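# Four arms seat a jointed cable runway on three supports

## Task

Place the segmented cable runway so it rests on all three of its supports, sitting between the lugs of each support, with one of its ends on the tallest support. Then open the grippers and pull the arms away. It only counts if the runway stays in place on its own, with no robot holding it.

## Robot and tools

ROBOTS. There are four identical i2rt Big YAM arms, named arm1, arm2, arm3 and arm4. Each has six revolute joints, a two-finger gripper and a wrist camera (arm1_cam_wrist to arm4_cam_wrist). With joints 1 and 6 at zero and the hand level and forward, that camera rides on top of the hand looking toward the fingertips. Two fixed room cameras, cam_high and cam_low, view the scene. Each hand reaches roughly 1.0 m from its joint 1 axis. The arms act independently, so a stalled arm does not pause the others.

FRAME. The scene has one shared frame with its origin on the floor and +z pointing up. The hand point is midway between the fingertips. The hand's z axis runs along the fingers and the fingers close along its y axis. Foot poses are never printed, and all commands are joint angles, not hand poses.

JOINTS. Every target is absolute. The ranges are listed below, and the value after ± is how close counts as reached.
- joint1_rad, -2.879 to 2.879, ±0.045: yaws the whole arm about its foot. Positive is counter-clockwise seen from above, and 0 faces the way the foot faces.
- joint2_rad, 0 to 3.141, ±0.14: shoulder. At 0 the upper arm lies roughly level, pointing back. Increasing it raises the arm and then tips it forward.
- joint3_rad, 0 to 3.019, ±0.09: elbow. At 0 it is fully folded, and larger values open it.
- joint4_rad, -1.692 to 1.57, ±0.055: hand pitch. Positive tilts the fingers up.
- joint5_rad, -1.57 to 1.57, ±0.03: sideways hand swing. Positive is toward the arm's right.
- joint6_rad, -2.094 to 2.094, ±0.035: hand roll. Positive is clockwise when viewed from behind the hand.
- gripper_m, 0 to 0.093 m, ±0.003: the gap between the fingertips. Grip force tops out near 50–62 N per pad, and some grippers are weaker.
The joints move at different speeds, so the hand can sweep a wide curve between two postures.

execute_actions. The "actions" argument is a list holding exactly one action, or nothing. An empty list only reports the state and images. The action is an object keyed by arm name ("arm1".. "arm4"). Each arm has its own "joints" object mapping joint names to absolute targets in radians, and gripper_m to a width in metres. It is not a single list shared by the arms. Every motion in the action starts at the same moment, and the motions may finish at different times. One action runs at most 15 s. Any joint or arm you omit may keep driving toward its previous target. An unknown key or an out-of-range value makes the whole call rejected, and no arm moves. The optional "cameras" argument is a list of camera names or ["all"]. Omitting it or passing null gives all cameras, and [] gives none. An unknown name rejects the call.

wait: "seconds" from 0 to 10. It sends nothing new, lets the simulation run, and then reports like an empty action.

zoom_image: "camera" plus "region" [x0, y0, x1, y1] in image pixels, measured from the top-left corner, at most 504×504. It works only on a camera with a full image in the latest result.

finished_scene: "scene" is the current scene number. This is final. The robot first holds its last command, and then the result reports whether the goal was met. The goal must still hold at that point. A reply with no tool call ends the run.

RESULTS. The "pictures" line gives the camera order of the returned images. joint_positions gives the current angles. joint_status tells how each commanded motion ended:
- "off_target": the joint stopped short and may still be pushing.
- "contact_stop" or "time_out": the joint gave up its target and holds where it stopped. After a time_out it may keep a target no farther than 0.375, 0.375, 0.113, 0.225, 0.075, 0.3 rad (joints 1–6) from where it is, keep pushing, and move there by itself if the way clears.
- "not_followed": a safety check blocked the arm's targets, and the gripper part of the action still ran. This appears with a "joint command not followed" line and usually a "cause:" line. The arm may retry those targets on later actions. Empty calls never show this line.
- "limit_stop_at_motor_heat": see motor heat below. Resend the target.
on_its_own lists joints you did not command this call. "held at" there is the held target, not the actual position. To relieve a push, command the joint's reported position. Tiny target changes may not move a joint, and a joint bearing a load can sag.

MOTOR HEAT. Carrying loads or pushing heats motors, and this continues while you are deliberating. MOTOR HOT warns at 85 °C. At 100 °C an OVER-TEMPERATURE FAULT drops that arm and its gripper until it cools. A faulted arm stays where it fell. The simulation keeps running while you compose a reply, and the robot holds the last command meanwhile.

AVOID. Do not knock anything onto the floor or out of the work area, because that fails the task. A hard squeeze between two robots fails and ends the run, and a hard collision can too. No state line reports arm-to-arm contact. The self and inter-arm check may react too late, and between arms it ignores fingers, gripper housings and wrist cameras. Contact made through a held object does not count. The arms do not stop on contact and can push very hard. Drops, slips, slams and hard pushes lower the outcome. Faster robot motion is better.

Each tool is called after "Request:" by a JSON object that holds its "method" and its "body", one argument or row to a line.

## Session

Request:
{"method": "execute_actions", "body": {
  "actions": [
    {"arm1":{"joints":{"joint1_rad":-0.26,"joint2_rad":1.5,"joint3_rad":1.04,"joint4_rad":-1.1,"joint5_rad":0,"joint6_rad":1.37,"gripper_m":0.093}},"arm4":{"joints":{"joint1_rad":0.26,"joint2_rad":1.5,"joint3_rad":1.04,"joint4_rad":-1.1,"joint5_rad":0,"joint6_rad":-1.23,"gripper_m":0.093}},"arm2":{"joints":{"joint1_rad":0.41,"joint2_rad":1.5,"joint3_rad":0.86,"joint4_rad":-0.93,"joint5_rad":0,"joint6_rad":0.31,"gripper_m":0.093}},"arm3":{"joints":{"joint1_rad":0,"joint2_rad":1.5,"joint3_rad":0.86,"joint4_rad":-0.93,"joint5_rad":0,"joint6_rad":0.15,"gripper_m":0.093}}}
  ]
}}

Scene clock: 2.13 s.
Motor temperatures (°C, as the motors report them): arm1=[22 25 29 23 24 24] | arm2=[25 31 32 24 22 22] | arm3=[22 28 30 22 24 23] | arm4=[24 29 28 23 22 24]
arm1.joint_positions: joint1_rad=-0.251 joint2_rad=+1.500 joint3_rad=+1.018 joint4_rad=-1.108 joint5_rad=+0.003 joint6_rad=+1.361 gripper_m=+0.093
arm1.joint_status: all done
arm1.hand: x=-0.7416 y=-0.2846 z=+0.9876 quat_wxyz=(+0.000, -0.700, -0.714, +0.007) (m; scene frame)
arm2.joint_positions: joint1_rad=+0.410 joint2_rad=+1.497 joint3_rad=+0.852 joint4_rad=-0.942 joint5_rad=-0.001 joint6_rad=+0.298 gripper_m=+0.093
arm2.joint_status: all done
arm2.hand: x=-0.3574 y=-0.3263 z=+0.9207 quat_wxyz=(+0.005, +0.718, -0.696, +0.011) (m; scene frame)
arm3.joint_positions: joint1_rad=-0.002 joint2_rad=+1.504 joint3_rad=+0.852 joint4_rad=-0.943 joint5_rad=+0.002 joint6_rad=+0.163 gripper_m=+0.093
arm3.joint_status: all done
arm3.hand: x=+0.1380 y=-0.3139 z=+0.8700 quat_wxyz=(+0.008, +0.701, -0.713, +0.012) (m; scene frame)
arm4.joint_positions: joint1_rad=+0.263 joint2_rad=+1.489 joint3_rad=+1.011 joint4_rad=-1.110 joint5_rad=+0.001 joint6_rad=-1.216 gripper_m=+0.093
arm4.joint_status: all done
arm4.hand: x=+0.7525 y=-0.2605 z=+0.9507 quat_wxyz=(-0.011, -0.712, -0.702, -0.012) (m; scene frame)
pictures: arm1_cam_wrist, arm2_cam_wrist, arm3_cam_wrist, arm4_cam_wrist, cam_high, cam_low
Images, in order (width x height): arm1_cam_wrist 616x616, arm2_cam_wrist 616x616, arm3_cam_wrist 616x616, arm4_cam_wrist 616x616, cam_high 896x504, cam_low 896x504.

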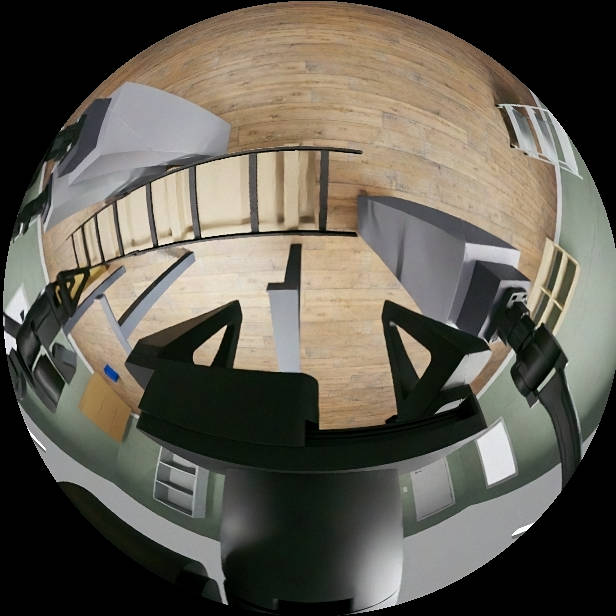

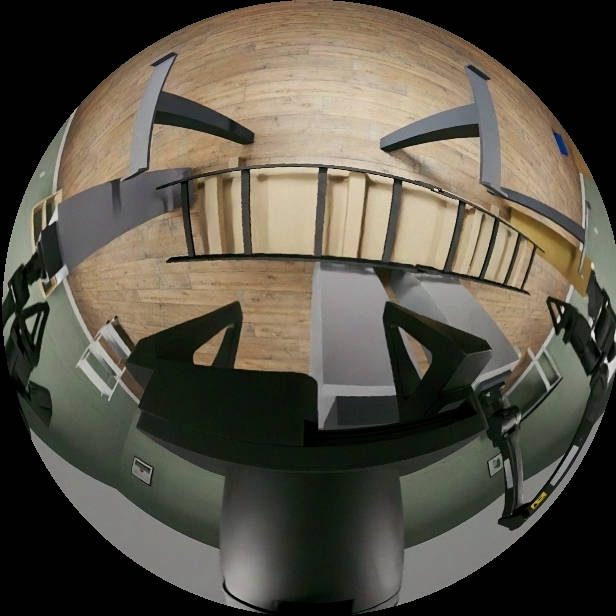

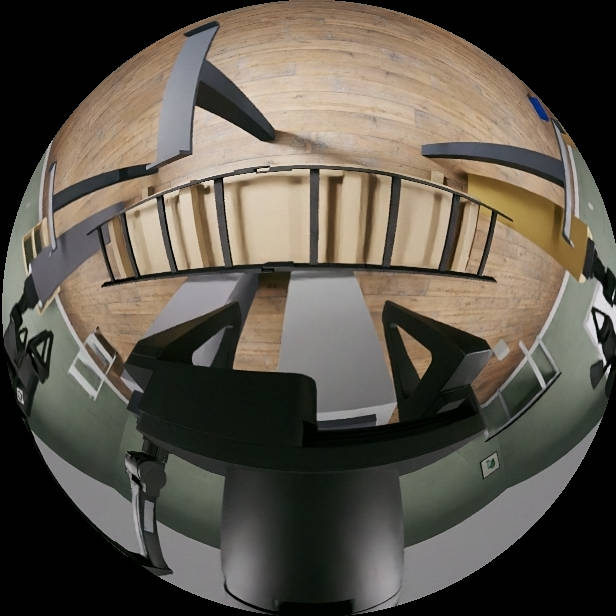

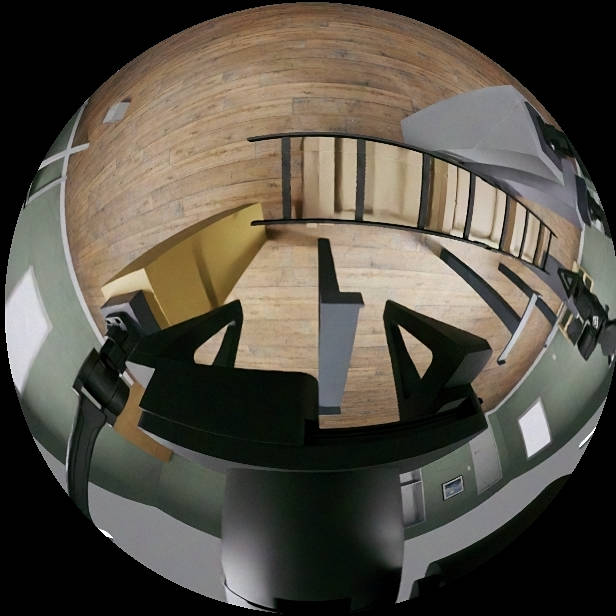

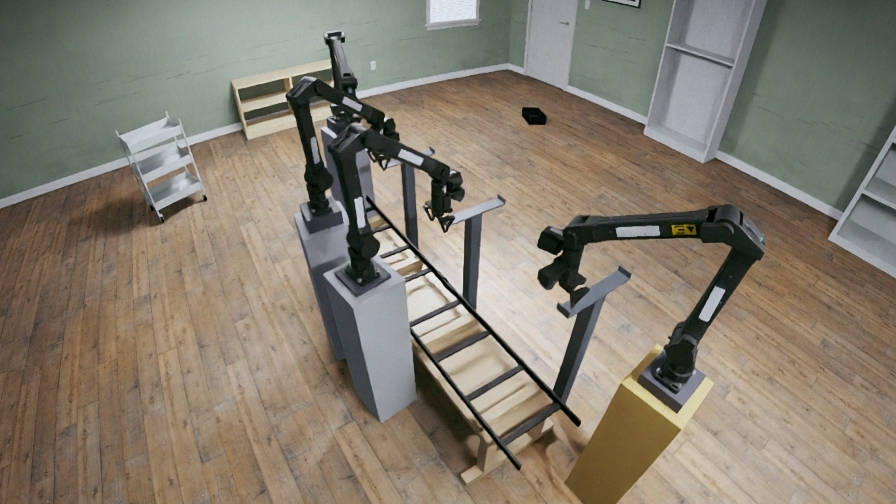

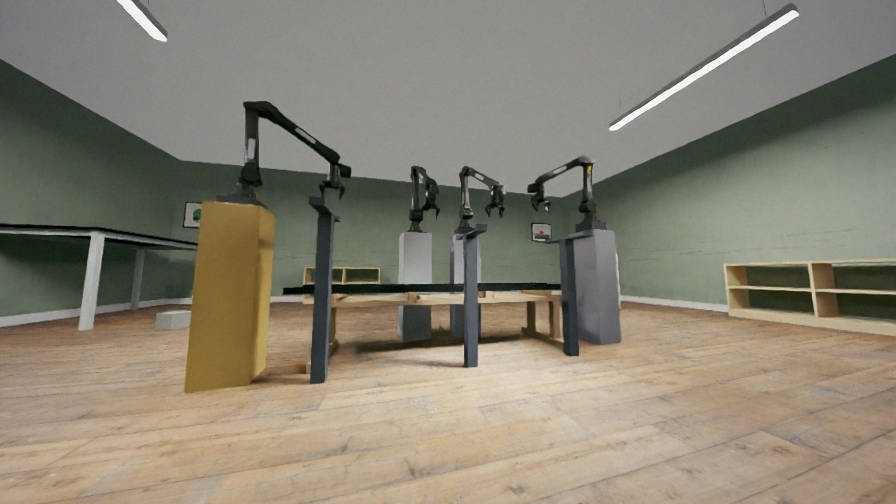

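Request:
{"method": "execute_actions", "body": {
  "actions": [
    {"arm1":{"joints":{"joint2_rad":2.2,"joint3_rad":1.45,"joint4_rad":-0.8}},"arm4":{"joints":{"joint1_rad":0.3,"joint2_rad":2.1,"joint3_rad":1.5,"joint4_rad":-0.95}},"arm3":{"joints":{"joint2_rad":2.1,"joint3_rad":0.75,"joint4_rad":-0.23}},"arm2":{"joints":{"joint2_rad":2.1,"joint3_rad":0.75,"joint4_rad":-0.23}}}
  ],
  "cameras": []
}}

Request:
{"method": "execute_actions", "body": {
  "actions": [
    {"arm1":{"joints":{"joint2_rad":2.88,"joint3_rad":1.73,"joint4_rad":-0.4}},"arm4":{"joints":{"joint1_rad":0.26,"joint2_rad":2.79,"joint3_rad":1.67,"joint4_rad":-0.43}},"arm3":{"joints":{"joint2_rad":2.61,"joint3_rad":0.98,"joint4_rad":0.075}},"arm2":{"joints":{"joint2_rad":2.76,"joint3_rad":1.07,"joint4_rad":0.12}}}
  ],
  "cameras": ["arm1_cam_wrist","arm2_cam_wrist","arm3_cam_wrist","arm4_cam_wrist","cam_low"]
}}

Scene clock: 10.43 s.
Motor temperatures (°C, as the motors report them): arm1=[22 25 31 23 24 24] | arm2=[25 31 33 24 22 22] | arm3=[22 28 30 22 24 23] | arm4=[24 30 30 23 22 24]
arm1.joint_positions: joint1_rad=-0.251 joint2_rad=+2.228 joint3_rad=+1.425 joint4_rad=-0.801 joint5_rad=+0.003 joint6_rad=+1.363 gripper_m=+0.093
arm1.joint_status: all done
arm1.hand: x=-0.5748 y=-0.3186 z=+0.7677 quat_wxyz=(+0.005, -0.701, -0.713, +0.011) (m; scene frame)
arm2.joint_positions: joint1_rad=+0.410 joint2_rad=+2.100 joint3_rad=+0.756 joint4_rad=-0.243 joint5_rad=-0.001 joint6_rad=+0.298 gripper_m=+0.093
arm2.joint_status: all done
arm2.hand: x=-0.3534 y=-0.3368 z=+0.6879 quat_wxyz=(+0.005, +0.718, -0.696, +0.011) (m; scene frame)
arm3.joint_positions: joint1_rad=-0.002 joint2_rad=+2.109 joint3_rad=+0.756 joint4_rad=-0.243 joint5_rad=+0.002 joint6_rad=+0.163 gripper_m=+0.093
arm3.joint_status: all done
arm3.hand: x=+0.1396 y=-0.3261 z=+0.6370 quat_wxyz=(+0.008, +0.701, -0.713, +0.013) (m; scene frame)
arm4.joint_positions: joint1_rad=+0.295 joint2_rad=+2.120 joint3_rad=+1.457 joint4_rad=-0.957 joint5_rad=+0.001 joint6_rad=-1.218 gripper_m=+0.093
arm4.joint_status: all done
arm4.hand: x=+0.5984 y=-0.3360 z=+0.7940 quat_wxyz=(-0.017, -0.700, -0.714, -0.027) (m; scene frame)
pictures: none
No camera images: the call's "cameras" was empty. Leave "cameras" out to get every camera's image.

Scene clock: 12.33 s.
Motor temperatures (°C, as the motors report them): arm1=[22 26 31 23 24 24] | arm2=[25 31 33 24 22 22] | arm3=[22 28 30 22 24 23] | arm4=[24 30 30 23 22 24]
arm1.joint_positions: joint1_rad=-0.251 joint2_rad=+2.904 joint3_rad=+1.713 joint4_rad=-0.406 joint5_rad=+0.003 joint6_rad=+1.363 gripper_m=+0.093
arm1.joint_status: all done
arm1.hand: x=-0.5942 y=-0.3177 z=+0.4522 quat_wxyz=(+0.003, -0.701, -0.713, +0.009) (m; scene frame)
arm2.joint_positions: joint1_rad=+0.410 joint2_rad=+2.773 joint3_rad=+1.065 joint4_rad=+0.111 joint5_rad=-0.001 joint6_rad=+0.299 gripper_m=+0.093
arm2.joint_status: all done
arm2.hand: x=-0.3484 y=-0.3498 z=+0.4625 quat_wxyz=(+0.007, +0.718, -0.696, +0.015) (m; scene frame)
arm3.joint_positions: joint1_rad=-0.002 joint2_rad=+2.625 joint3_rad=+0.974 joint4_rad=+0.063 joint5_rad=+0.002 joint6_rad=+0.162 gripper_m=+0.093
arm3.joint_status: all done
arm3.hand: x=+0.1397 y=-0.3277 z=+0.4667 quat_wxyz=(+0.006, +0.702, -0.712, +0.009) (m; scene frame)
arm4.joint_positions: joint1_rad=+0.263 joint2_rad=+2.819 joint3_rad=+1.651 joint4_rad=-0.443 joint5_rad=+0.001 joint6_rad=-1.218 gripper_m=+0.093
arm4.joint_status: all done
arm4.hand: x=+0.6206 y=-0.3127 z=+0.4456 quat_wxyz=(-0.016, -0.711, -0.703, -0.023) (m; scene frame)
pictures: arm1_cam_wrist, arm2_cam_wrist, arm3_cam_wrist, arm4_cam_wrist, cam_low
joint command not followed: on one or more control steps a check withheld the commanded joint targets of the arm1 arm, and it was not sent them on those steps.
cause: the commanded joint targets would bring a part of the robot too close to another arm (this arm's wrist (the part past joint 4) and the other arm's wrist (the part past joint 4)); next, command targets that bring no part of the robot closer to that arm.
Images, in order (width x height): arm1_cam_wrist 616x616, arm2_cam_wrist 616x616, arm3_cam_wrist 616x616, arm4_cam_wrist 616x616, cam_low 896x504.

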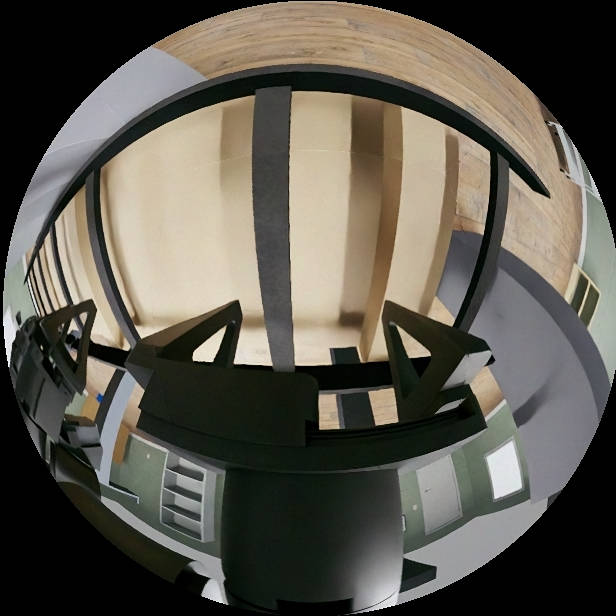

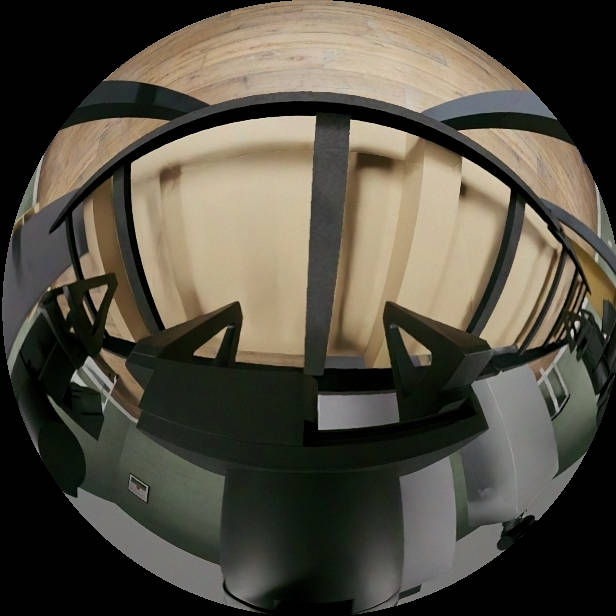

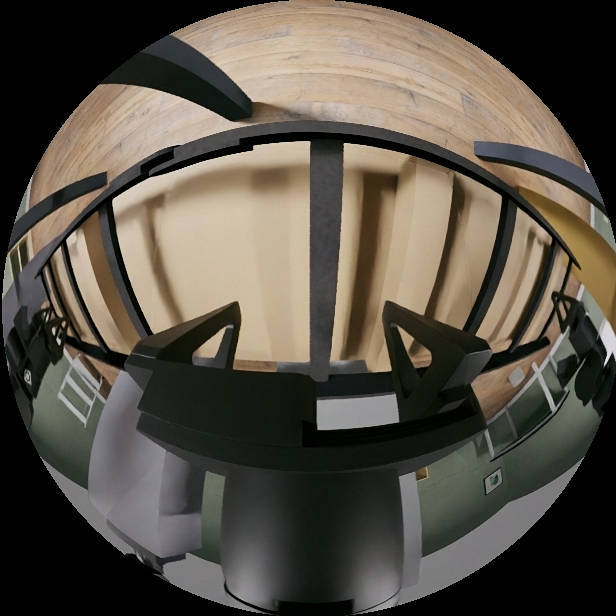

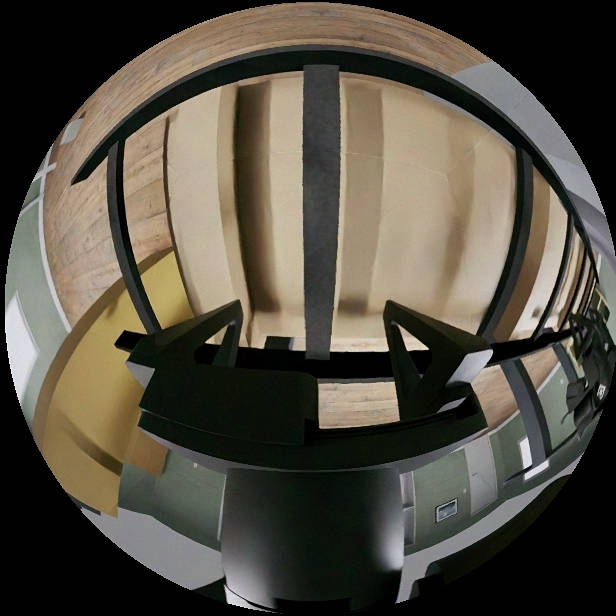

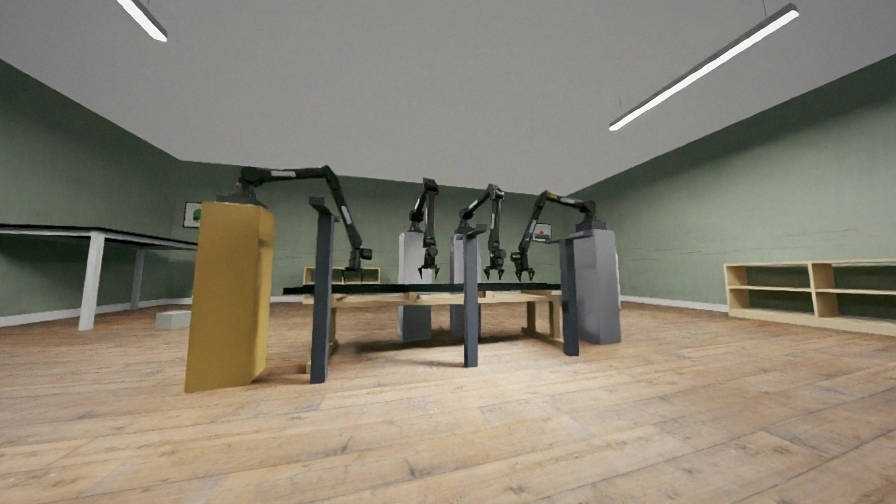

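Request:
{"method": "execute_actions", "body": {
  "actions": [
    {"arm1":{"joints":{"joint2_rad":3.14,"joint3_rad":2.0,"joint4_rad":-0.41}},"arm4":{"joints":{"joint2_rad":3.04,"joint3_rad":1.87,"joint4_rad":-0.38}},"arm3":{"joints":{"joint1_rad":-0.03,"joint2_rad":2.92,"joint3_rad":1.165,"joint4_rad":0.19}},"arm2":{"joints":{"joint1_rad":0.4,"joint2_rad":3.06,"joint3_rad":1.305,"joint4_rad":0.19}}}
  ],
  "cameras": []
}}

Request:
{"method": "execute_actions", "body": {
  "actions": [
    {"arm1":{"joints":{"gripper_m":0}},"arm4":{"joints":{"gripper_m":0}},"arm3":{"joints":{"gripper_m":0}},"arm2":{"joints":{"gripper_m":0}}}
  ],
  "cameras": ["arm1_cam_wrist","arm4_cam_wrist"]
}}

Request:
{"method": "execute_actions", "body": {
  "actions": [
    {"arm1":{"joints":{"joint1_rad":-0.327,"joint2_rad":2.69,"joint3_rad":1.66,"joint4_rad":-0.51,"joint6_rad":1.3}},"arm4":{"joints":{"joint1_rad":0.33,"joint2_rad":2.58,"joint3_rad":1.555,"joint4_rad":-0.52,"joint6_rad":-1.165}},"arm3":{"joints":{"joint1_rad":0.0,"joint2_rad":2.4,"joint3_rad":0.73,"joint4_rad":0.11,"joint6_rad":0.16}},"arm2":{"joints":{"joint1_rad":0.46,"joint2_rad":2.56,"joint3_rad":0.8,"joint4_rad":0.19,"joint6_rad":0.37}}}
  ],
  "cameras": ["cam_high"]
}}

Scene clock: 27.30 s.
Motor temperatures (°C, as the motors report them): arm1=[22 27 30 23 24 24] | arm2=[25 32 32 24 22 22] | arm3=[22 29 30 22 24 23] | arm4=[24 32 29 23 22 24]
arm1.joint_positions: joint1_rad=-0.251 joint2_rad=+3.136 joint3_rad=+1.979 joint4_rad=-0.414 joint5_rad=+0.002 joint6_rad=+1.364 gripper_m=+0.093
arm1.joint_status: all done
arm1.hand: x=-0.5802 y=-0.3210 z=+0.3683 quat_wxyz=(-0.008, -0.701, -0.713, +0.001) (m; scene frame)
arm2.joint_positions: joint1_rad=+0.410 joint2_rad=+3.076 joint3_rad=+1.299 joint4_rad=+0.187 joint5_rad=+0.001 joint6_rad=+0.299 gripper_m=+0.093
arm2.joint_status: all done
arm2.hand: x=-0.3414 y=-0.3692 z=+0.3511 quat_wxyz=(+0.005, +0.718, -0.696, +0.012) (m; scene frame)
arm3.joint_positions: joint1_rad=-0.026 joint2_rad=+2.934 joint3_rad=+1.159 joint4_rad=+0.185 joint5_rad=+0.002 joint6_rad=+0.162 gripper_m=+0.093
arm3.joint_status: all done
arm3.hand: x=+0.1514 y=-0.3523 z=+0.3572 quat_wxyz=(+0.006, +0.693, -0.721, +0.010) (m; scene frame)
arm4.joint_positions: joint1_rad=+0.262 joint2_rad=+2.952 joint3_rad=+1.865 joint4_rad=-0.389 joint5_rad=-0.001 joint6_rad=-1.219 gripper_m=+0.093
arm4.joint_status: all done
arm4.hand: x=+0.5602 y=-0.3347 z=+0.4079 quat_wxyz=(+0.012, -0.711, -0.702, +0.039) (m; scene frame)
pictures: none
No camera images: the call's "cameras" was empty. Leave "cameras" out to get every camera's image.

Scene clock: 28.03 s.
Motor temperatures (°C, as the motors report them): arm1=[22 27 30 23 24 24] | arm2=[25 32 32 24 22 22] | arm3=[22 29 30 22 24 23] | arm4=[24 32 29 23 22 24]
arm1.joint_positions: joint1_rad=-0.250 joint2_rad=+3.136 joint3_rad=+1.996 joint4_rad=-0.398 joint5_rad=-0.003 joint6_rad=+1.373 gripper_m=+0.024
arm1.joint_status: gripper_m off_target (ended at +0.024, target +0.000)
arm1.hand: x=-0.5664 y=-0.3224 z=+0.3712 quat_wxyz=(-0.020, -0.704, -0.710, -0.010) (m; scene frame)
arm2.joint_positions: joint1_rad=+0.409 joint2_rad=+3.076 joint3_rad=+1.299 joint4_rad=+0.187 joint5_rad=-0.004 joint6_rad=+0.338 gripper_m=+0.021
arm2.joint_status: gripper_m off_target (ended at +0.021, target +0.000)
arm2.hand: x=-0.3419 y=-0.3690 z=+0.3510 quat_wxyz=(+0.006, +0.704, -0.710, +0.011) (m; scene frame)
arm3.joint_positions: joint1_rad=-0.026 joint2_rad=+2.934 joint3_rad=+1.159 joint4_rad=+0.185 joint5_rad=+0.000 joint6_rad=+0.147 gripper_m=+0.022
arm3.joint_status: gripper_m off_target (ended at +0.022, target +0.000)
arm3.hand: x=+0.1510 y=-0.3521 z=+0.3572 quat_wxyz=(+0.007, +0.698, -0.716, +0.009) (m; scene frame)
arm4.joint_positions: joint1_rad=+0.262 joint2_rad=+3.018 joint3_rad=+1.870 joint4_rad=-0.380 joint5_rad=+0.003 joint6_rad=-1.223 gripper_m=+0.000
arm4.joint_status: all done
arm4.hand: x=+0.5925 y=-0.3225 z=+0.3721 quat_wxyz=(+0.003, -0.710, -0.704, +0.015) (m; scene frame)
pictures: arm1_cam_wrist, arm4_cam_wrist
Images, in order (width x height): arm1_cam_wrist 616x616, arm4_cam_wrist 616x616.

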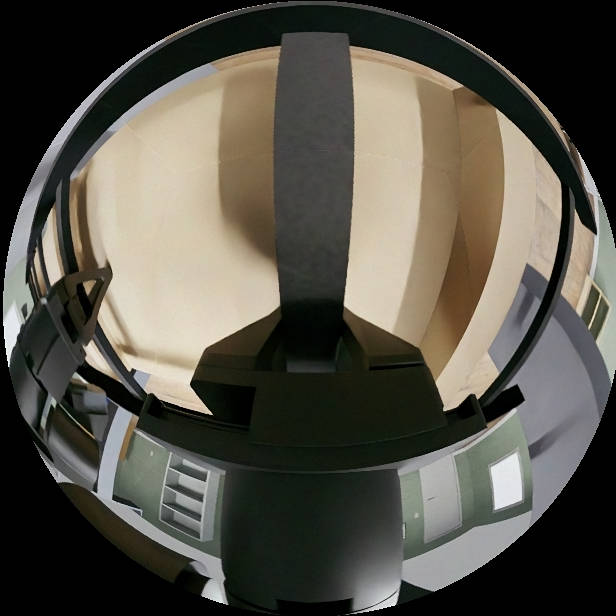

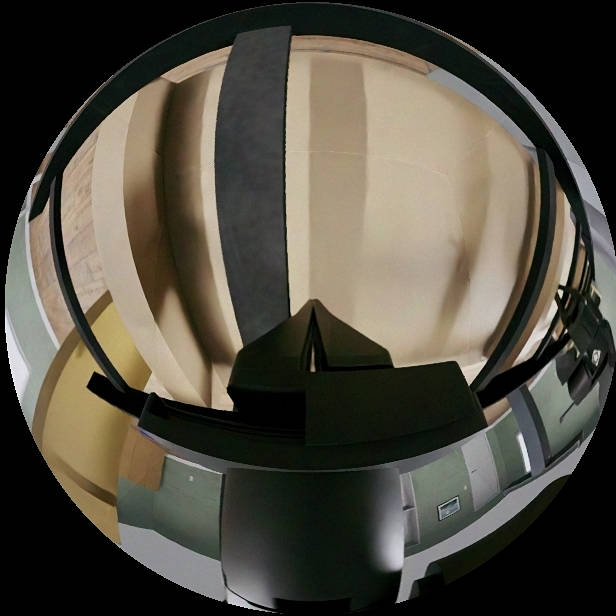

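Scene clock: 29.40 s.
Motor temperatures (°C, as the motors report them): arm1=[22 28 30 23 24 24] | arm2=[25 33 32 24 22 22] | arm3=[22 29 30 22 24 23] | arm4=[24 32 29 23 22 24]
arm1.joint_positions: joint1_rad=-0.317 joint2_rad=+2.737 joint3_rad=+1.652 joint4_rad=-0.471 joint5_rad=-0.012 joint6_rad=+1.287 gripper_m=+0.024
arm1.joint_status: all done
arm1.hand: x=-0.5658 y=-0.3589 z=+0.5333 quat_wxyz=(-0.011, -0.697, -0.717, -0.009) (m; scene frame)
arm2.joint_positions: joint1_rad=+0.457 joint2_rad=+2.623 joint3_rad=+0.826 joint4_rad=+0.193 joint5_rad=+0.031 joint6_rad=+0.367 gripper_m=+0.021
arm2.joint_status: all done
arm2.hand: x=-0.3400 y=-0.4000 z=+0.5246 quat_wxyz=(-0.007, +0.710, -0.703, +0.025) (m; scene frame)
arm3.joint_positions: joint1_rad=-0.012 joint2_rad=+2.498 joint3_rad=+0.774 joint4_rad=+0.145 joint5_rad=-0.050 joint6_rad=+0.138 gripper_m=+0.022
arm3.joint_status: all done
arm3.hand: x=+0.1403 y=-0.3719 z=+0.5155 quat_wxyz=(+0.024, +0.706, -0.708, -0.010) (m; scene frame)
arm4.joint_positions: joint1_rad=+0.336 joint2_rad=+2.590 joint3_rad=+1.551 joint4_rad=-0.510 joint5_rad=+0.001 joint6_rad=-1.178 gripper_m=+0.000
arm4.joint_status: all done
arm4.hand: x=+0.6000 y=-0.3635 z=+0.5526 quat_wxyz=(-0.003, -0.700, -0.714, +0.006) (m; scene frame)
pictures: cam_high
Images, in order (width x height): cam_high 896x504.

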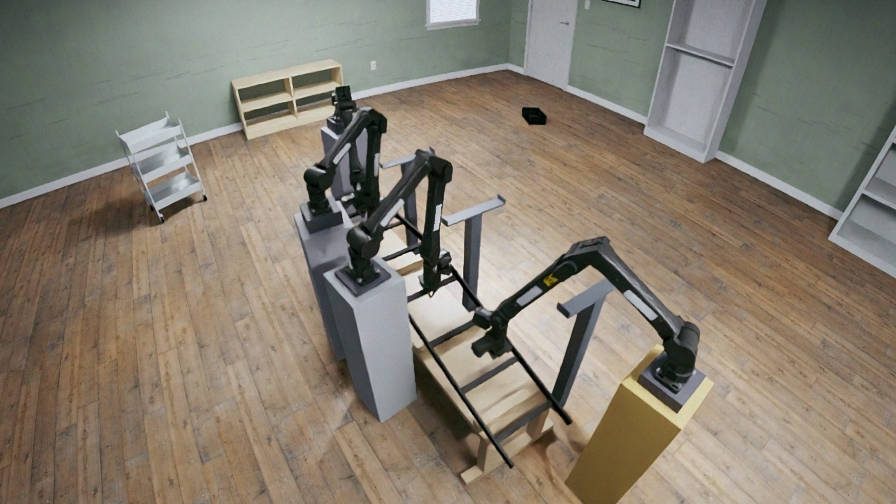

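Request:
{"method": "execute_actions", "body": {
  "actions": [
    {"arm1":{"joints":{"joint1_rad":-0.25,"joint2_rad":3.14,"joint3_rad":2.0,"joint4_rad":-0.4,"joint6_rad":1.37}},"arm4":{"joints":{"gripper_m":0.093,"joint1_rad":0.27,"joint6_rad":-1.22}},"arm3":{"joints":{"joint1_rad":-0.03,"joint2_rad":2.92,"joint3_rad":1.165,"joint4_rad":0.19,"joint6_rad":0.147}},"arm2":{"joints":{"joint1_rad":0.41,"joint2_rad":3.06,"joint3_rad":1.305,"joint4_rad":0.19,"joint6_rad":0.34}}}
  ],
  "cameras": []
}}

Request:
{"method": "execute_actions", "body": {
  "actions": [
    {"arm4":{"joints":{"joint2_rad":2.86,"joint3_rad":1.72,"joint4_rad":-0.41}}}
  ],
  "cameras": ["arm4_cam_wrist","cam_high"]
}}

Scene clock: 41.67 s.
Motor temperatures (°C, as the motors report them): arm1=[22 29 30 23 25 24] | arm2=[25 33 32 24 23 22] | arm3=[22 30 30 22 27 23] | arm4=[24 33 28 23 22 24]
arm1.joint_positions: joint1_rad=-0.249 joint2_rad=+3.134 joint3_rad=+1.992 joint4_rad=-0.386 joint5_rad=-0.004 joint6_rad=+1.375 gripper_m=+0.024
arm1.joint_status: all done
arm1.hand: x=-0.5643 y=-0.3220 z=+0.3719 quat_wxyz=(-0.024, -0.704, -0.710, -0.013) (m; scene frame)
arm2.joint_positions: joint1_rad=+0.410 joint2_rad=+3.076 joint3_rad=+1.296 joint4_rad=+0.196 joint5_rad=+0.001 joint6_rad=+0.341 gripper_m=+0.021
arm2.joint_status: all done
arm2.hand: x=-0.3411 y=-0.3691 z=+0.3512 quat_wxyz=(+0.003, +0.703, -0.711, +0.010) (m; scene frame)
arm3.joint_positions: joint1_rad=-0.023 joint2_rad=+2.934 joint3_rad=+1.159 joint4_rad=+0.187 joint5_rad=+0.014 joint6_rad=+0.148 gripper_m=+0.022
arm3.joint_status: all done
arm3.hand: x=+0.1523 y=-0.3518 z=+0.3574 quat_wxyz=(+0.001, +0.699, -0.715, +0.013) (m; scene frame)
arm4.joint_positions: joint1_rad=+0.263 joint2_rad=+2.590 joint3_rad=+1.551 joint4_rad=-0.510 joint5_rad=+0.001 joint6_rad=-1.207 gripper_m=+0.093
arm4.joint_status: all done
arm4.hand: x=+0.5845 y=-0.3244 z=+0.5521 quat_wxyz=(-0.003, -0.715, -0.699, +0.005) (m; scene frame)
pictures: none
No camera images: the call's "cameras" was empty. Leave "cameras" out to get every camera's image.

Scene clock: 42.83 s.
Motor temperatures (°C, as the motors report them): arm1=[22 29 30 23 25 24] | arm2=[25 33 32 24 23 22] | arm3=[22 30 30 22 27 23] | arm4=[24 33 28 23 22 24]
arm1.joint_positions: joint1_rad=-0.249 joint2_rad=+3.134 joint3_rad=+1.992 joint4_rad=-0.386 joint5_rad=-0.004 joint6_rad=+1.375 gripper_m=+0.024
arm1.joint_status: not commanded
arm1.hand: x=-0.5643 y=-0.3220 z=+0.3719 quat_wxyz=(-0.024, -0.704, -0.710, -0.013) (m; scene frame)
arm2.joint_positions: joint1_rad=+0.410 joint2_rad=+3.076 joint3_rad=+1.296 joint4_rad=+0.196 joint5_rad=+0.001 joint6_rad=+0.341 gripper_m=+0.021
arm2.joint_status: not commanded
arm2.hand: x=-0.3411 y=-0.3691 z=+0.3512 quat_wxyz=(+0.003, +0.703, -0.711, +0.010) (m; scene frame)
arm3.joint_positions: joint1_rad=-0.023 joint2_rad=+2.934 joint3_rad=+1.159 joint4_rad=+0.187 joint5_rad=+0.014 joint6_rad=+0.148 gripper_m=+0.022
arm3.joint_status: not commanded
arm3.hand: x=+0.1523 y=-0.3518 z=+0.3574 quat_wxyz=(+0.001, +0.699, -0.715, +0.013) (m; scene frame)
arm4.joint_positions: joint1_rad=+0.263 joint2_rad=+2.885 joint3_rad=+1.704 joint4_rad=-0.416 joint5_rad=+0.001 joint6_rad=-1.207 gripper_m=+0.093
arm4.joint_status: all done
arm4.hand: x=+0.6192 y=-0.3136 z=+0.4187 quat_wxyz=(-0.013, -0.715, -0.699, -0.016) (m; scene frame)
pictures: arm4_cam_wrist, cam_high
Images, in order (width x height): arm4_cam_wrist 616x616, cam_high 896x504.

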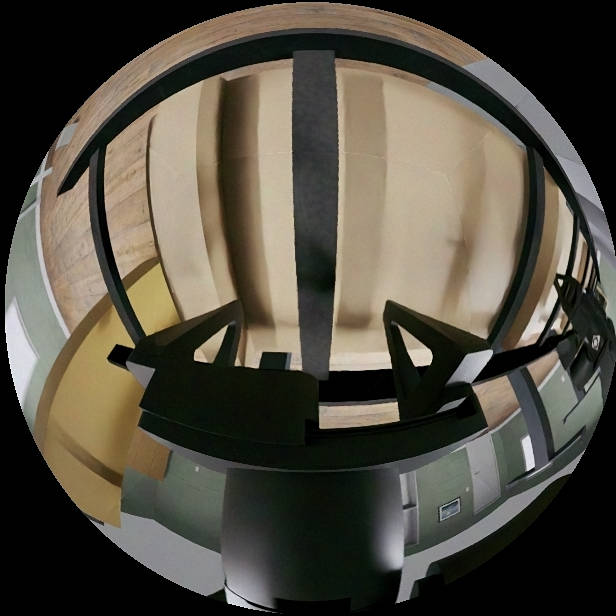

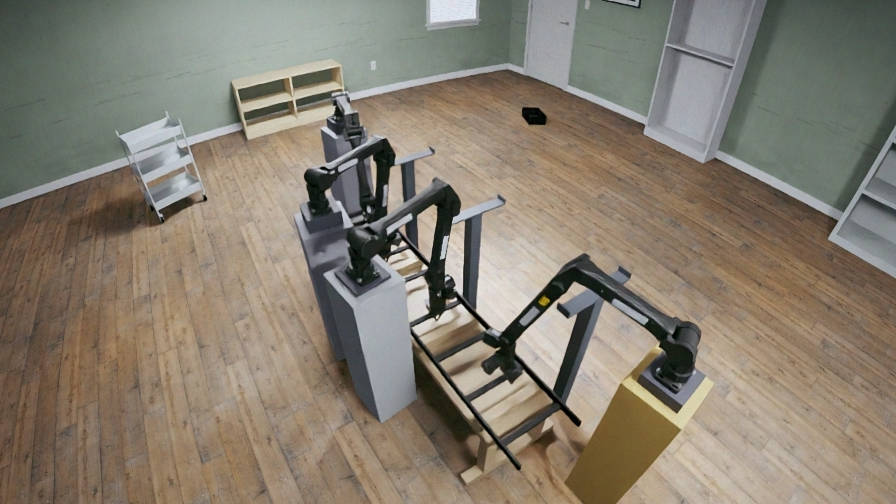

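Request:
{"method": "execute_actions", "body": {
  "actions": [
    {"arm4":{"joints":{"joint2_rad":2.96,"joint3_rad":1.78}}}
  ],
  "cameras": []
}}

Request:
{"method": "execute_actions", "body": {
  "actions": [
    {"arm4":{"joints":{"joint2_rad":3.03,"joint3_rad":1.85,"joint4_rad":-0.39}}}
  ],
  "cameras": ["arm4_cam_wrist"]
}}

Scene clock: 52.07 s.
Motor temperatures (°C, as the motors report them): arm1=[22 29 30 23 25 24] | arm2=[25 33 32 24 22 22] | arm3=[22 30 29 22 26 23] | arm4=[24 33 28 23 22 24]
arm1.joint_positions: joint1_rad=-0.249 joint2_rad=+3.134 joint3_rad=+1.992 joint4_rad=-0.386 joint5_rad=-0.004 joint6_rad=+1.375 gripper_m=+0.024
arm1.joint_status: not commanded
arm1.hand: x=-0.5643 y=-0.3220 z=+0.3719 quat_wxyz=(-0.024, -0.704, -0.710, -0.013) (m; scene frame)
arm2.joint_positions: joint1_rad=+0.410 joint2_rad=+3.076 joint3_rad=+1.296 joint4_rad=+0.196 joint5_rad=+0.001 joint6_rad=+0.341 gripper_m=+0.021
arm2.joint_status: not commanded
arm2.hand: x=-0.3411 y=-0.3691 z=+0.3512 quat_wxyz=(+0.003, +0.703, -0.711, +0.010) (m; scene frame)
arm3.joint_positions: joint1_rad=-0.023 joint2_rad=+2.934 joint3_rad=+1.159 joint4_rad=+0.187 joint5_rad=+0.014 joint6_rad=+0.148 gripper_m=+0.022
arm3.joint_status: not commanded
arm3.hand: x=+0.1523 y=-0.3518 z=+0.3574 quat_wxyz=(+0.001, +0.699, -0.715, +0.013) (m; scene frame)
arm4.joint_positions: joint1_rad=+0.263 joint2_rad=+2.953 joint3_rad=+1.768 joint4_rad=-0.416 joint5_rad=+0.001 joint6_rad=-1.207 gripper_m=+0.093
arm4.joint_status: all done
arm4.hand: x=+0.6209 y=-0.3133 z=+0.3921 quat_wxyz=(-0.013, -0.715, -0.699, -0.018) (m; scene frame)
pictures: none
No camera images: the call's "cameras" was empty. Leave "cameras" out to get every camera's image.

Scene clock: 52.87 s.
Motor temperatures (°C, as the motors report them): arm1=[22 29 30 23 25 24] | arm2=[25 33 32 24 22 22] | arm3=[22 30 29 22 26 23] | arm4=[24 33 28 23 22 24]
arm1.joint_positions: joint1_rad=-0.249 joint2_rad=+3.134 joint3_rad=+1.992 joint4_rad=-0.386 joint5_rad=-0.004 joint6_rad=+1.375 gripper_m=+0.024
arm1.joint_status: not commanded
arm1.hand: x=-0.5643 y=-0.3220 z=+0.3719 quat_wxyz=(-0.024, -0.704, -0.710, -0.013) (m; scene frame)
arm2.joint_positions: joint1_rad=+0.410 joint2_rad=+3.076 joint3_rad=+1.296 joint4_rad=+0.196 joint5_rad=+0.001 joint6_rad=+0.341 gripper_m=+0.021
arm2.joint_status: not commanded
arm2.hand: x=-0.3411 y=-0.3691 z=+0.3512 quat_wxyz=(+0.003, +0.703, -0.711, +0.010) (m; scene frame)
arm3.joint_positions: joint1_rad=-0.023 joint2_rad=+2.934 joint3_rad=+1.159 joint4_rad=+0.187 joint5_rad=+0.014 joint6_rad=+0.148 gripper_m=+0.022
arm3.joint_status: not commanded
arm3.hand: x=+0.1523 y=-0.3518 z=+0.3574 quat_wxyz=(+0.001, +0.699, -0.715, +0.013) (m; scene frame)
arm4.joint_positions: joint1_rad=+0.263 joint2_rad=+3.020 joint3_rad=+1.830 joint4_rad=-0.403 joint5_rad=+0.001 joint6_rad=-1.207 gripper_m=+0.093
arm4.joint_status: all done
arm4.hand: x=+0.6218 y=-0.3133 z=+0.3651 quat_wxyz=(-0.012, -0.715, -0.699, -0.014) (m; scene frame)
pictures: arm4_cam_wrist
Images, in order (width x height): arm4_cam_wrist 616x616.

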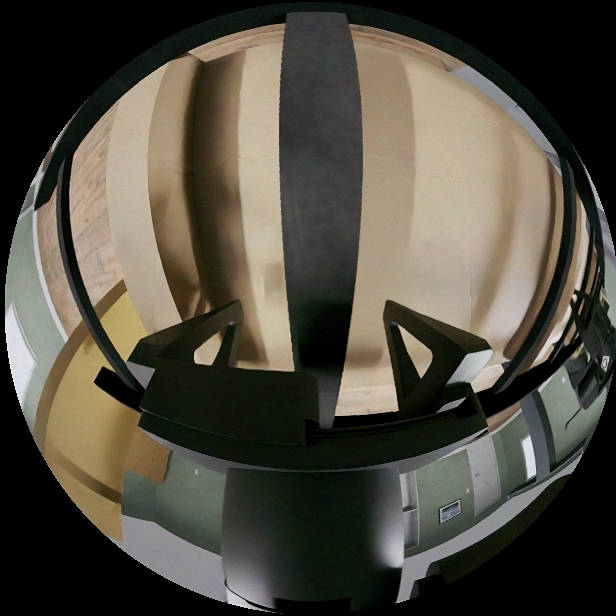

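Request:
{"method": "execute_actions", "body": {
  "actions": [
    {"arm4":{"joints":{"gripper_m":0}}}
  ],
  "cameras": []
}}

Request:
{"method": "execute_actions", "body": {
  "actions": [
    {"arm1":{"joints":{"joint1_rad":-0.327,"joint2_rad":2.69,"joint3_rad":1.66,"joint4_rad":-0.51,"joint6_rad":1.3}},"arm4":{"joints":{"joint1_rad":0.33,"joint2_rad":2.58,"joint3_rad":1.555,"joint4_rad":-0.52,"joint6_rad":-1.165}},"arm3":{"joints":{"joint1_rad":0.0,"joint2_rad":2.4,"joint3_rad":0.72,"joint4_rad":0.11,"joint6_rad":0.16}},"arm2":{"joints":{"joint1_rad":0.46,"joint2_rad":2.56,"joint3_rad":0.77,"joint4_rad":0.21,"joint6_rad":0.37}}}
  ],
  "cameras": []
}}

Request:
{"method": "execute_actions", "body": {
  "actions": [
    {"arm1":{"joints":{"joint2_rad":2.23,"joint3_rad":1.49,"joint4_rad":-0.77}},"arm4":{"joints":{"joint2_rad":2.11,"joint3_rad":1.43,"joint4_rad":-0.81}},"arm3":{"joints":{"joint2_rad":1.65,"joint3_rad":0.58,"joint4_rad":-0.47}},"arm2":{"joints":{"joint2_rad":1.8,"joint3_rad":0.55,"joint4_rad":-0.28}}}
  ],
  "cameras": []
}}

Request:
{"method": "execute_actions", "body": {
  "actions": [
    {"arm1":{"joints":{"joint2_rad":1.95,"joint3_rad":1.6,"joint4_rad":-1.15}},"arm4":{"joints":{"joint2_rad":1.86,"joint3_rad":1.6,"joint4_rad":-1.24}},"arm3":{"joints":{"joint2_rad":1.19,"joint3_rad":0.81,"joint4_rad":-1.15}},"arm2":{"joints":{"joint2_rad":1.24,"joint3_rad":0.71,"joint4_rad":-1.0}}}
  ],
  "cameras": ["cam_high"]
}}

Scene clock: 64.87 s.
Motor temperatures (°C, as the motors report them): arm1=[22 29 30 23 25 24] | arm2=[25 33 32 24 22 22] | arm3=[22 29 29 22 25 23] | arm4=[24 33 28 23 22 24]
arm1.joint_positions: joint1_rad=-0.249 joint2_rad=+3.134 joint3_rad=+1.992 joint4_rad=-0.387 joint5_rad=-0.004 joint6_rad=+1.375 gripper_m=+0.024
arm1.joint_status: not commanded
arm1.hand: x=-0.5644 y=-0.3220 z=+0.3718 quat_wxyz=(-0.024, -0.704, -0.710, -0.013) (m; scene frame)
arm2.joint_positions: joint1_rad=+0.410 joint2_rad=+3.076 joint3_rad=+1.296 joint4_rad=+0.196 joint5_rad=+0.001 joint6_rad=+0.341 gripper_m=+0.021
arm2.joint_status: not commanded
arm2.hand: x=-0.3412 y=-0.3691 z=+0.3512 quat_wxyz=(+0.003, +0.703, -0.711, +0.010) (m; scene frame)
arm3.joint_positions: joint1_rad=-0.023 joint2_rad=+2.934 joint3_rad=+1.159 joint4_rad=+0.187 joint5_rad=+0.013 joint6_rad=+0.148 gripper_m=+0.022
arm3.joint_status: not commanded
arm3.hand: x=+0.1522 y=-0.3518 z=+0.3574 quat_wxyz=(+0.002, +0.699, -0.715, +0.012) (m; scene frame)
arm4.joint_positions: joint1_rad=+0.262 joint2_rad=+3.022 joint3_rad=+1.835 joint4_rad=-0.397 joint5_rad=+0.004 joint6_rad=-1.216 gripper_m=+0.023
arm4.joint_status: gripper_m off_target (ended at +0.023, target +0.000)
arm4.hand: x=+0.6185 y=-0.3137 z=+0.3649 quat_wxyz=(-0.009, -0.712, -0.702, -0.011) (m; scene frame)
pictures: none
No camera images: the call's "cameras" was empty. Leave "cameras" out to get every camera's image.

Scene clock: 66.13 s.
Motor temperatures (°C, as the motors report them): arm1=[22 29 30 23 25 24] | arm2=[25 33 32 24 22 22] | arm3=[22 30 29 22 25 23] | arm4=[24 33 28 23 22 24]
arm1.joint_positions: joint1_rad=-0.315 joint2_rad=+2.730 joint3_rad=+1.651 joint4_rad=-0.481 joint5_rad=-0.003 joint6_rad=+1.305 gripper_m=+0.024
arm1.joint_status: all done
arm1.hand: x=-0.5657 y=-0.3590 z=+0.5369 quat_wxyz=(-0.011, -0.703, -0.711, -0.004) (m; scene frame)
arm2.joint_positions: joint1_rad=+0.451 joint2_rad=+2.635 joint3_rad=+0.821 joint4_rad=+0.214 joint5_rad=+0.011 joint6_rad=+0.376 gripper_m=+0.021
arm2.joint_status: all done
arm2.hand: x=-0.3403 y=-0.4041 z=+0.5217 quat_wxyz=(+0.002, +0.705, -0.709, +0.019) (m; scene frame)
arm3.joint_positions: joint1_rad=-0.008 joint2_rad=+2.464 joint3_rad=+0.736 joint4_rad=+0.125 joint5_rad=+0.002 joint6_rad=+0.156 gripper_m=+0.022
arm3.joint_status: all done
arm3.hand: x=+0.1502 y=-0.3848 z=+0.5271 quat_wxyz=(+0.010, +0.701, -0.713, +0.016) (m; scene frame)
arm4.joint_positions: joint1_rad=+0.317 joint2_rad=+2.666 joint3_rad=+1.555 joint4_rad=-0.467 joint5_rad=+0.012 joint6_rad=-1.168 gripper_m=+0.023
arm4.joint_status: all done
arm4.hand: x=+0.6156 y=-0.3438 z=+0.5119 quat_wxyz=(-0.003, -0.710, -0.704, -0.010) (m; scene frame)
pictures: none
No camera images: the call's "cameras" was empty. Leave "cameras" out to get every camera's image.

Scene clock: 67.50 s.
Motor temperatures (°C, as the motors report them): arm1=[22 29 30 23 25 24] | arm2=[25 33 32 24 22 22] | arm3=[22 30 29 22 25 23] | arm4=[24 34 28 23 22 24]
arm1.joint_positions: joint1_rad=-0.327 joint2_rad=+2.279 joint3_rad=+1.467 joint4_rad=-0.758 joint5_rad=-0.001 joint6_rad=+1.289 gripper_m=+0.024
arm1.joint_status: all done
arm1.hand: x=-0.5662 y=-0.3647 z=+0.7508 quat_wxyz=(-0.008, -0.701, -0.713, +0.000) (m; scene frame)
arm2.joint_positions: joint1_rad=+0.456 joint2_rad=+1.900 joint3_rad=+0.547 joint4_rad=-0.256 joint5_rad=+0.014 joint6_rad=+0.376 gripper_m=+0.021
arm2.joint_status: all done
arm2.hand: x=-0.3401 y=-0.4079 z=+0.7318 quat_wxyz=(+0.002, +0.707, -0.707, +0.024) (m; scene frame)
arm3.joint_positions: joint1_rad=-0.008 joint2_rad=+1.714 joint3_rad=+0.562 joint4_rad=-0.448 joint5_rad=+0.003 joint6_rad=+0.151 gripper_m=+0.022
arm3.joint_status: all done
arm3.hand: x=+0.1503 y=-0.3843 z=+0.7361 quat_wxyz=(+0.009, +0.703, -0.711, +0.014) (m; scene frame)
arm4.joint_positions: joint1_rad=+0.321 joint2_rad=+2.220 joint3_rad=+1.393 joint4_rad=-0.778 joint5_rad=+0.012 joint6_rad=-1.170 gripper_m=+0.023
arm4.joint_status: all done
arm4.hand: x=+0.6150 y=-0.3438 z=+0.7209 quat_wxyz=(-0.009, -0.708, -0.706, -0.022) (m; scene frame)
pictures: none
No camera images: the call's "cameras" was empty. Leave "cameras" out to get every camera's image.

Scene clock: 70.27 s.
Motor temperatures (°C, as the motors report them): arm1=[22 29 31 23 25 24] | arm2=[25 33 33 24 22 22] | arm3=[22 29 31 22 25 23] | arm4=[24 34 30 23 22 24]
arm1.joint_positions: joint1_rad=-0.344 joint2_rad=+1.996 joint3_rad=+1.548 joint4_rad=-1.116 joint5_rad=+0.006 joint6_rad=+1.272 gripper_m=+0.024
arm1.joint_status: all done
arm1.hand: x=-0.5682 y=-0.3745 z=+0.9364 quat_wxyz=(-0.012, -0.701, -0.713, +0.001) (m; scene frame)
arm2.joint_positions: joint1_rad=+0.461 joint2_rad=+1.308 joint3_rad=+0.629 joint4_rad=-0.943 joint5_rad=-0.004 joint6_rad=+0.380 gripper_m=+0.021
arm2.joint_status: joint4_rad time_out (moved -0.686 of -0.744); the others done
arm2.on_its_own: joint4_rad reads -0.943 and still pushes toward -1.000 since a time_out
arm2.hand: x=-0.3421 y=-0.4158 z=+0.9120 quat_wxyz=(+0.013, +0.707, -0.707, +0.026) (m; scene frame)
arm3.joint_positions: joint1_rad=-0.002 joint2_rad=+1.228 joint3_rad=+0.720 joint4_rad=-1.106 joint5_rad=+0.004 joint6_rad=+0.158 gripper_m=+0.022
arm3.joint_status: joint3_rad time_out (moved +0.158 of +0.248); the others done
arm3.on_its_own: joint3_rad reads +0.720 and still pushes toward +0.810 since a time_out
arm3.hand: x=+0.1501 y=-0.3929 z=+0.9139 quat_wxyz=(+0.013, +0.703, -0.711, +0.020) (m; scene frame)
arm4.joint_positions: joint1_rad=+0.337 joint2_rad=+1.950 joint3_rad=+1.509 joint4_rad=-1.189 joint5_rad=-0.002 joint6_rad=-1.157 gripper_m=+0.023
arm4.joint_status: joint3_rad time_out (moved +0.116 of +0.207); the others done
arm4.on_its_own: joint3_rad reads +1.509 and still pushes toward +1.600 since a time_out
arm4.hand: x=+0.6153 y=-0.3537 z=+0.9057 quat_wxyz=(-0.019, -0.706, -0.707, -0.031) (m; scene frame)
pictures: cam_high
Images, in order (width x height): cam_high 896x504.

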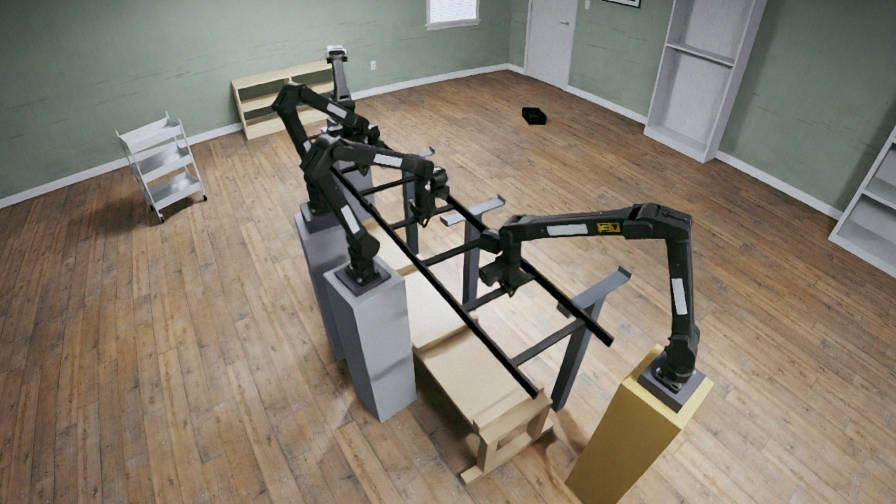

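Request:
{"method": "execute_actions", "body": {
  "actions": [
    {"arm1":{"joints":{"joint1_rad":0.05,"joint6_rad":1.68,"joint2_rad":1.86,"joint3_rad":1.68,"joint4_rad":-1.3}},"arm4":{"joints":{"joint1_rad":-0.05,"joint2_rad":1.66,"joint3_rad":1.62,"joint4_rad":-1.38,"joint6_rad":-1.54}},"arm3":{"joints":{"joint1_rad":-0.07,"joint2_rad":1.65,"joint3_rad":1.56,"joint4_rad":-1.39,"joint6_rad":0.09}},"arm2":{"joints":{"joint1_rad":0.3,"joint2_rad":1.64,"joint3_rad":1.41,"joint4_rad":-1.26,"joint6_rad":0.21}}}
  ],
  "cameras": ["cam_high"]
}}

Scene clock: 80.30 s.
Motor temperatures (°C, as the motors report them): arm1=[22 30 34 23 25 24] | arm2=[25 34 38 24 22 22] | arm3=[22 29 37 22 24 23] | arm4=[24 35 34 23 22 24]
arm1.joint_positions: joint1_rad=+0.033 joint2_rad=+1.929 joint3_rad=+1.601 joint4_rad=-1.308 joint5_rad=+0.012 joint6_rad=+1.650 gripper_m=+0.024
arm1.joint_status: all done
arm1.hand: x=-0.5693 y=-0.1585 z=+0.9909 quat_wxyz=(+0.009, -0.702, -0.712, +0.029) (m; scene frame)
arm2.joint_positions: joint1_rad=+0.294 joint2_rad=+1.749 joint3_rad=+1.299 joint4_rad=-1.213 joint5_rad=-0.001 joint6_rad=+0.213 gripper_m=+0.021
arm2.joint_status: joint3_rad time_out (moved +0.670 of +0.781); the others done
arm2.on_its_own: joint3_rad reads +1.299 and still pushes toward +1.410 since a time_out
arm2.hand: x=-0.3416 y=-0.2033 z=+0.9624 quat_wxyz=(+0.026, +0.707, -0.706, +0.042) (m; scene frame)
arm3.joint_positions: joint1_rad=-0.069 joint2_rad=+1.743 joint3_rad=+1.430 joint4_rad=-1.356 joint5_rad=+0.018 joint6_rad=+0.090 gripper_m=+0.022
arm3.joint_status: joint3_rad time_out (moved +0.710 of +0.840); the others done
arm3.on_its_own: joint3_rad reads +1.430 and still pushes toward +1.543 since a time_out
arm3.hand: x=+0.1545 y=-0.1796 z=+0.9640 quat_wxyz=(+0.026, +0.703, -0.710, +0.045) (m; scene frame)
arm4.joint_positions: joint1_rad=-0.055 joint2_rad=+1.792 joint3_rad=+1.507 joint4_rad=-1.411 joint5_rad=+0.000 joint6_rad=-1.551 gripper_m=+0.023
arm4.joint_status: joint3_rad time_out (moved -0.002 of +0.111); the others done
arm4.on_its_own: joint3_rad reads +1.507 and still pushes toward +1.619 since a time_out
arm4.hand: x=+0.6161 y=-0.1407 z=+0.9897 quat_wxyz=(-0.051, -0.704, -0.707, -0.049) (m; scene frame)
pictures: cam_high
Images, in order (width x height): cam_high 896x504.

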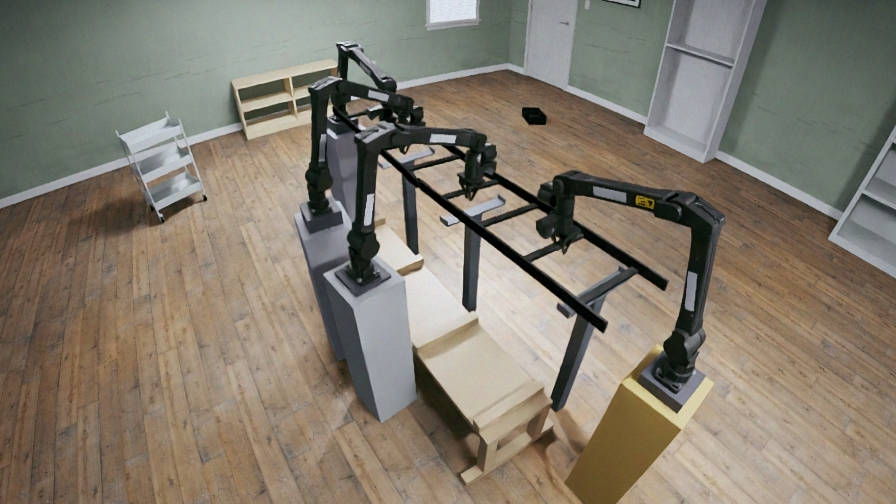

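Straight to the .80 hover would risk lugs; go via C.

Request:
{"method": "execute_actions", "body": {
  "actions": [
    {"arm1":{"joints":{"joint1_rad":0.39,"joint2_rad":1.98,"joint3_rad":1.83,"joint4_rad":-1.33,"joint6_rad":2.01}},"arm4":{"joints":{"joint1_rad":-0.38,"joint2_rad":1.74,"joint3_rad":1.68,"joint4_rad":-1.39,"joint6_rad":-1.86}},"arm3":{"joints":{"joint1_rad":-0.09,"joint2_rad":2.17,"joint3_rad":2.38,"joint4_rad":-1.66,"joint6_rad":0.08}},"arm2":{"joints":{"joint1_rad":0.245,"joint2_rad":2.12,"joint3_rad":2.17,"joint4_rad":-1.5,"joint6_rad":0.17}}}
  ],
  "cameras": []
}}

Scene clock: 87.53 s.
Motor temperatures (°C, as the motors report them): arm1=[22 30 36 23 25 25] | arm2=[25 36 42 24 22 22] | arm3=[22 31 41 22 25 23] | arm4=[24 36 38 23 22 24]
arm1.joint_positions: joint1_rad=+0.356 joint2_rad=+2.070 joint3_rad=+1.738 joint4_rad=-1.301 joint5_rad=+0.015 joint6_rad=+1.987 gripper_m=+0.024
arm1.joint_status: joint3_rad time_out (moved +0.137 of +0.229); the others done
arm1.on_its_own: joint3_rad reads +1.738 and still pushes toward +1.830 since a time_out
arm1.hand: x=-0.5730 y=+0.0345 z=+0.9563 quat_wxyz=(-0.004, -0.706, -0.707, +0.032) (m; scene frame)
arm2.joint_positions: joint1_rad=+0.236 joint2_rad=+2.251 joint3_rad=+2.039 joint4_rad=-1.451 joint5_rad=-0.001 joint6_rad=+0.169 gripper_m=+0.021
arm2.joint_status: joint3_rad time_out (moved +0.740 of +0.871); the others done
arm2.on_its_own: joint3_rad reads +2.039 and still pushes toward +2.151 since a time_out
arm2.hand: x=-0.3431 y=-0.0140 z=+0.9383 quat_wxyz=(+0.028, +0.701, -0.711, +0.041) (m; scene frame)
arm3.joint_positions: joint1_rad=-0.092 joint2_rad=+2.284 joint3_rad=+2.237 joint4_rad=-1.641 joint5_rad=+0.008 joint6_rad=+0.081 gripper_m=+0.022
arm3.joint_status: joint3_rad time_out (moved +0.807 of +0.950); the others done
arm3.on_its_own: joint3_rad reads +2.237 and still pushes toward +2.350 since a time_out
arm3.hand: x=+0.1536 y=+0.0013 z=+0.9435 quat_wxyz=(+0.037, +0.697, -0.714, +0.048) (m; scene frame)
arm4.joint_positions: joint1_rad=-0.382 joint2_rad=+1.885 joint3_rad=+1.543 joint4_rad=-1.349 joint5_rad=+0.002 joint6_rad=-1.863 gripper_m=+0.023
arm4.joint_status: joint2_rad time_out (moved +0.093 of -0.052); joint3_rad time_out (moved +0.036 of +0.173); the others done
arm4.on_its_own: joint2_rad reads +1.885 and still pushes toward +1.740 since a time_out; joint3_rad reads +1.543 and still pushes toward +1.655 since a time_out
arm4.hand: x=+0.6147 y=+0.0311 z=+0.9525 quat_wxyz=(-0.061, -0.709, -0.701, -0.033) (m; scene frame)
pictures: none
No camera images: the call's "cameras" was empty. Leave "cameras" out to get every camera's image.


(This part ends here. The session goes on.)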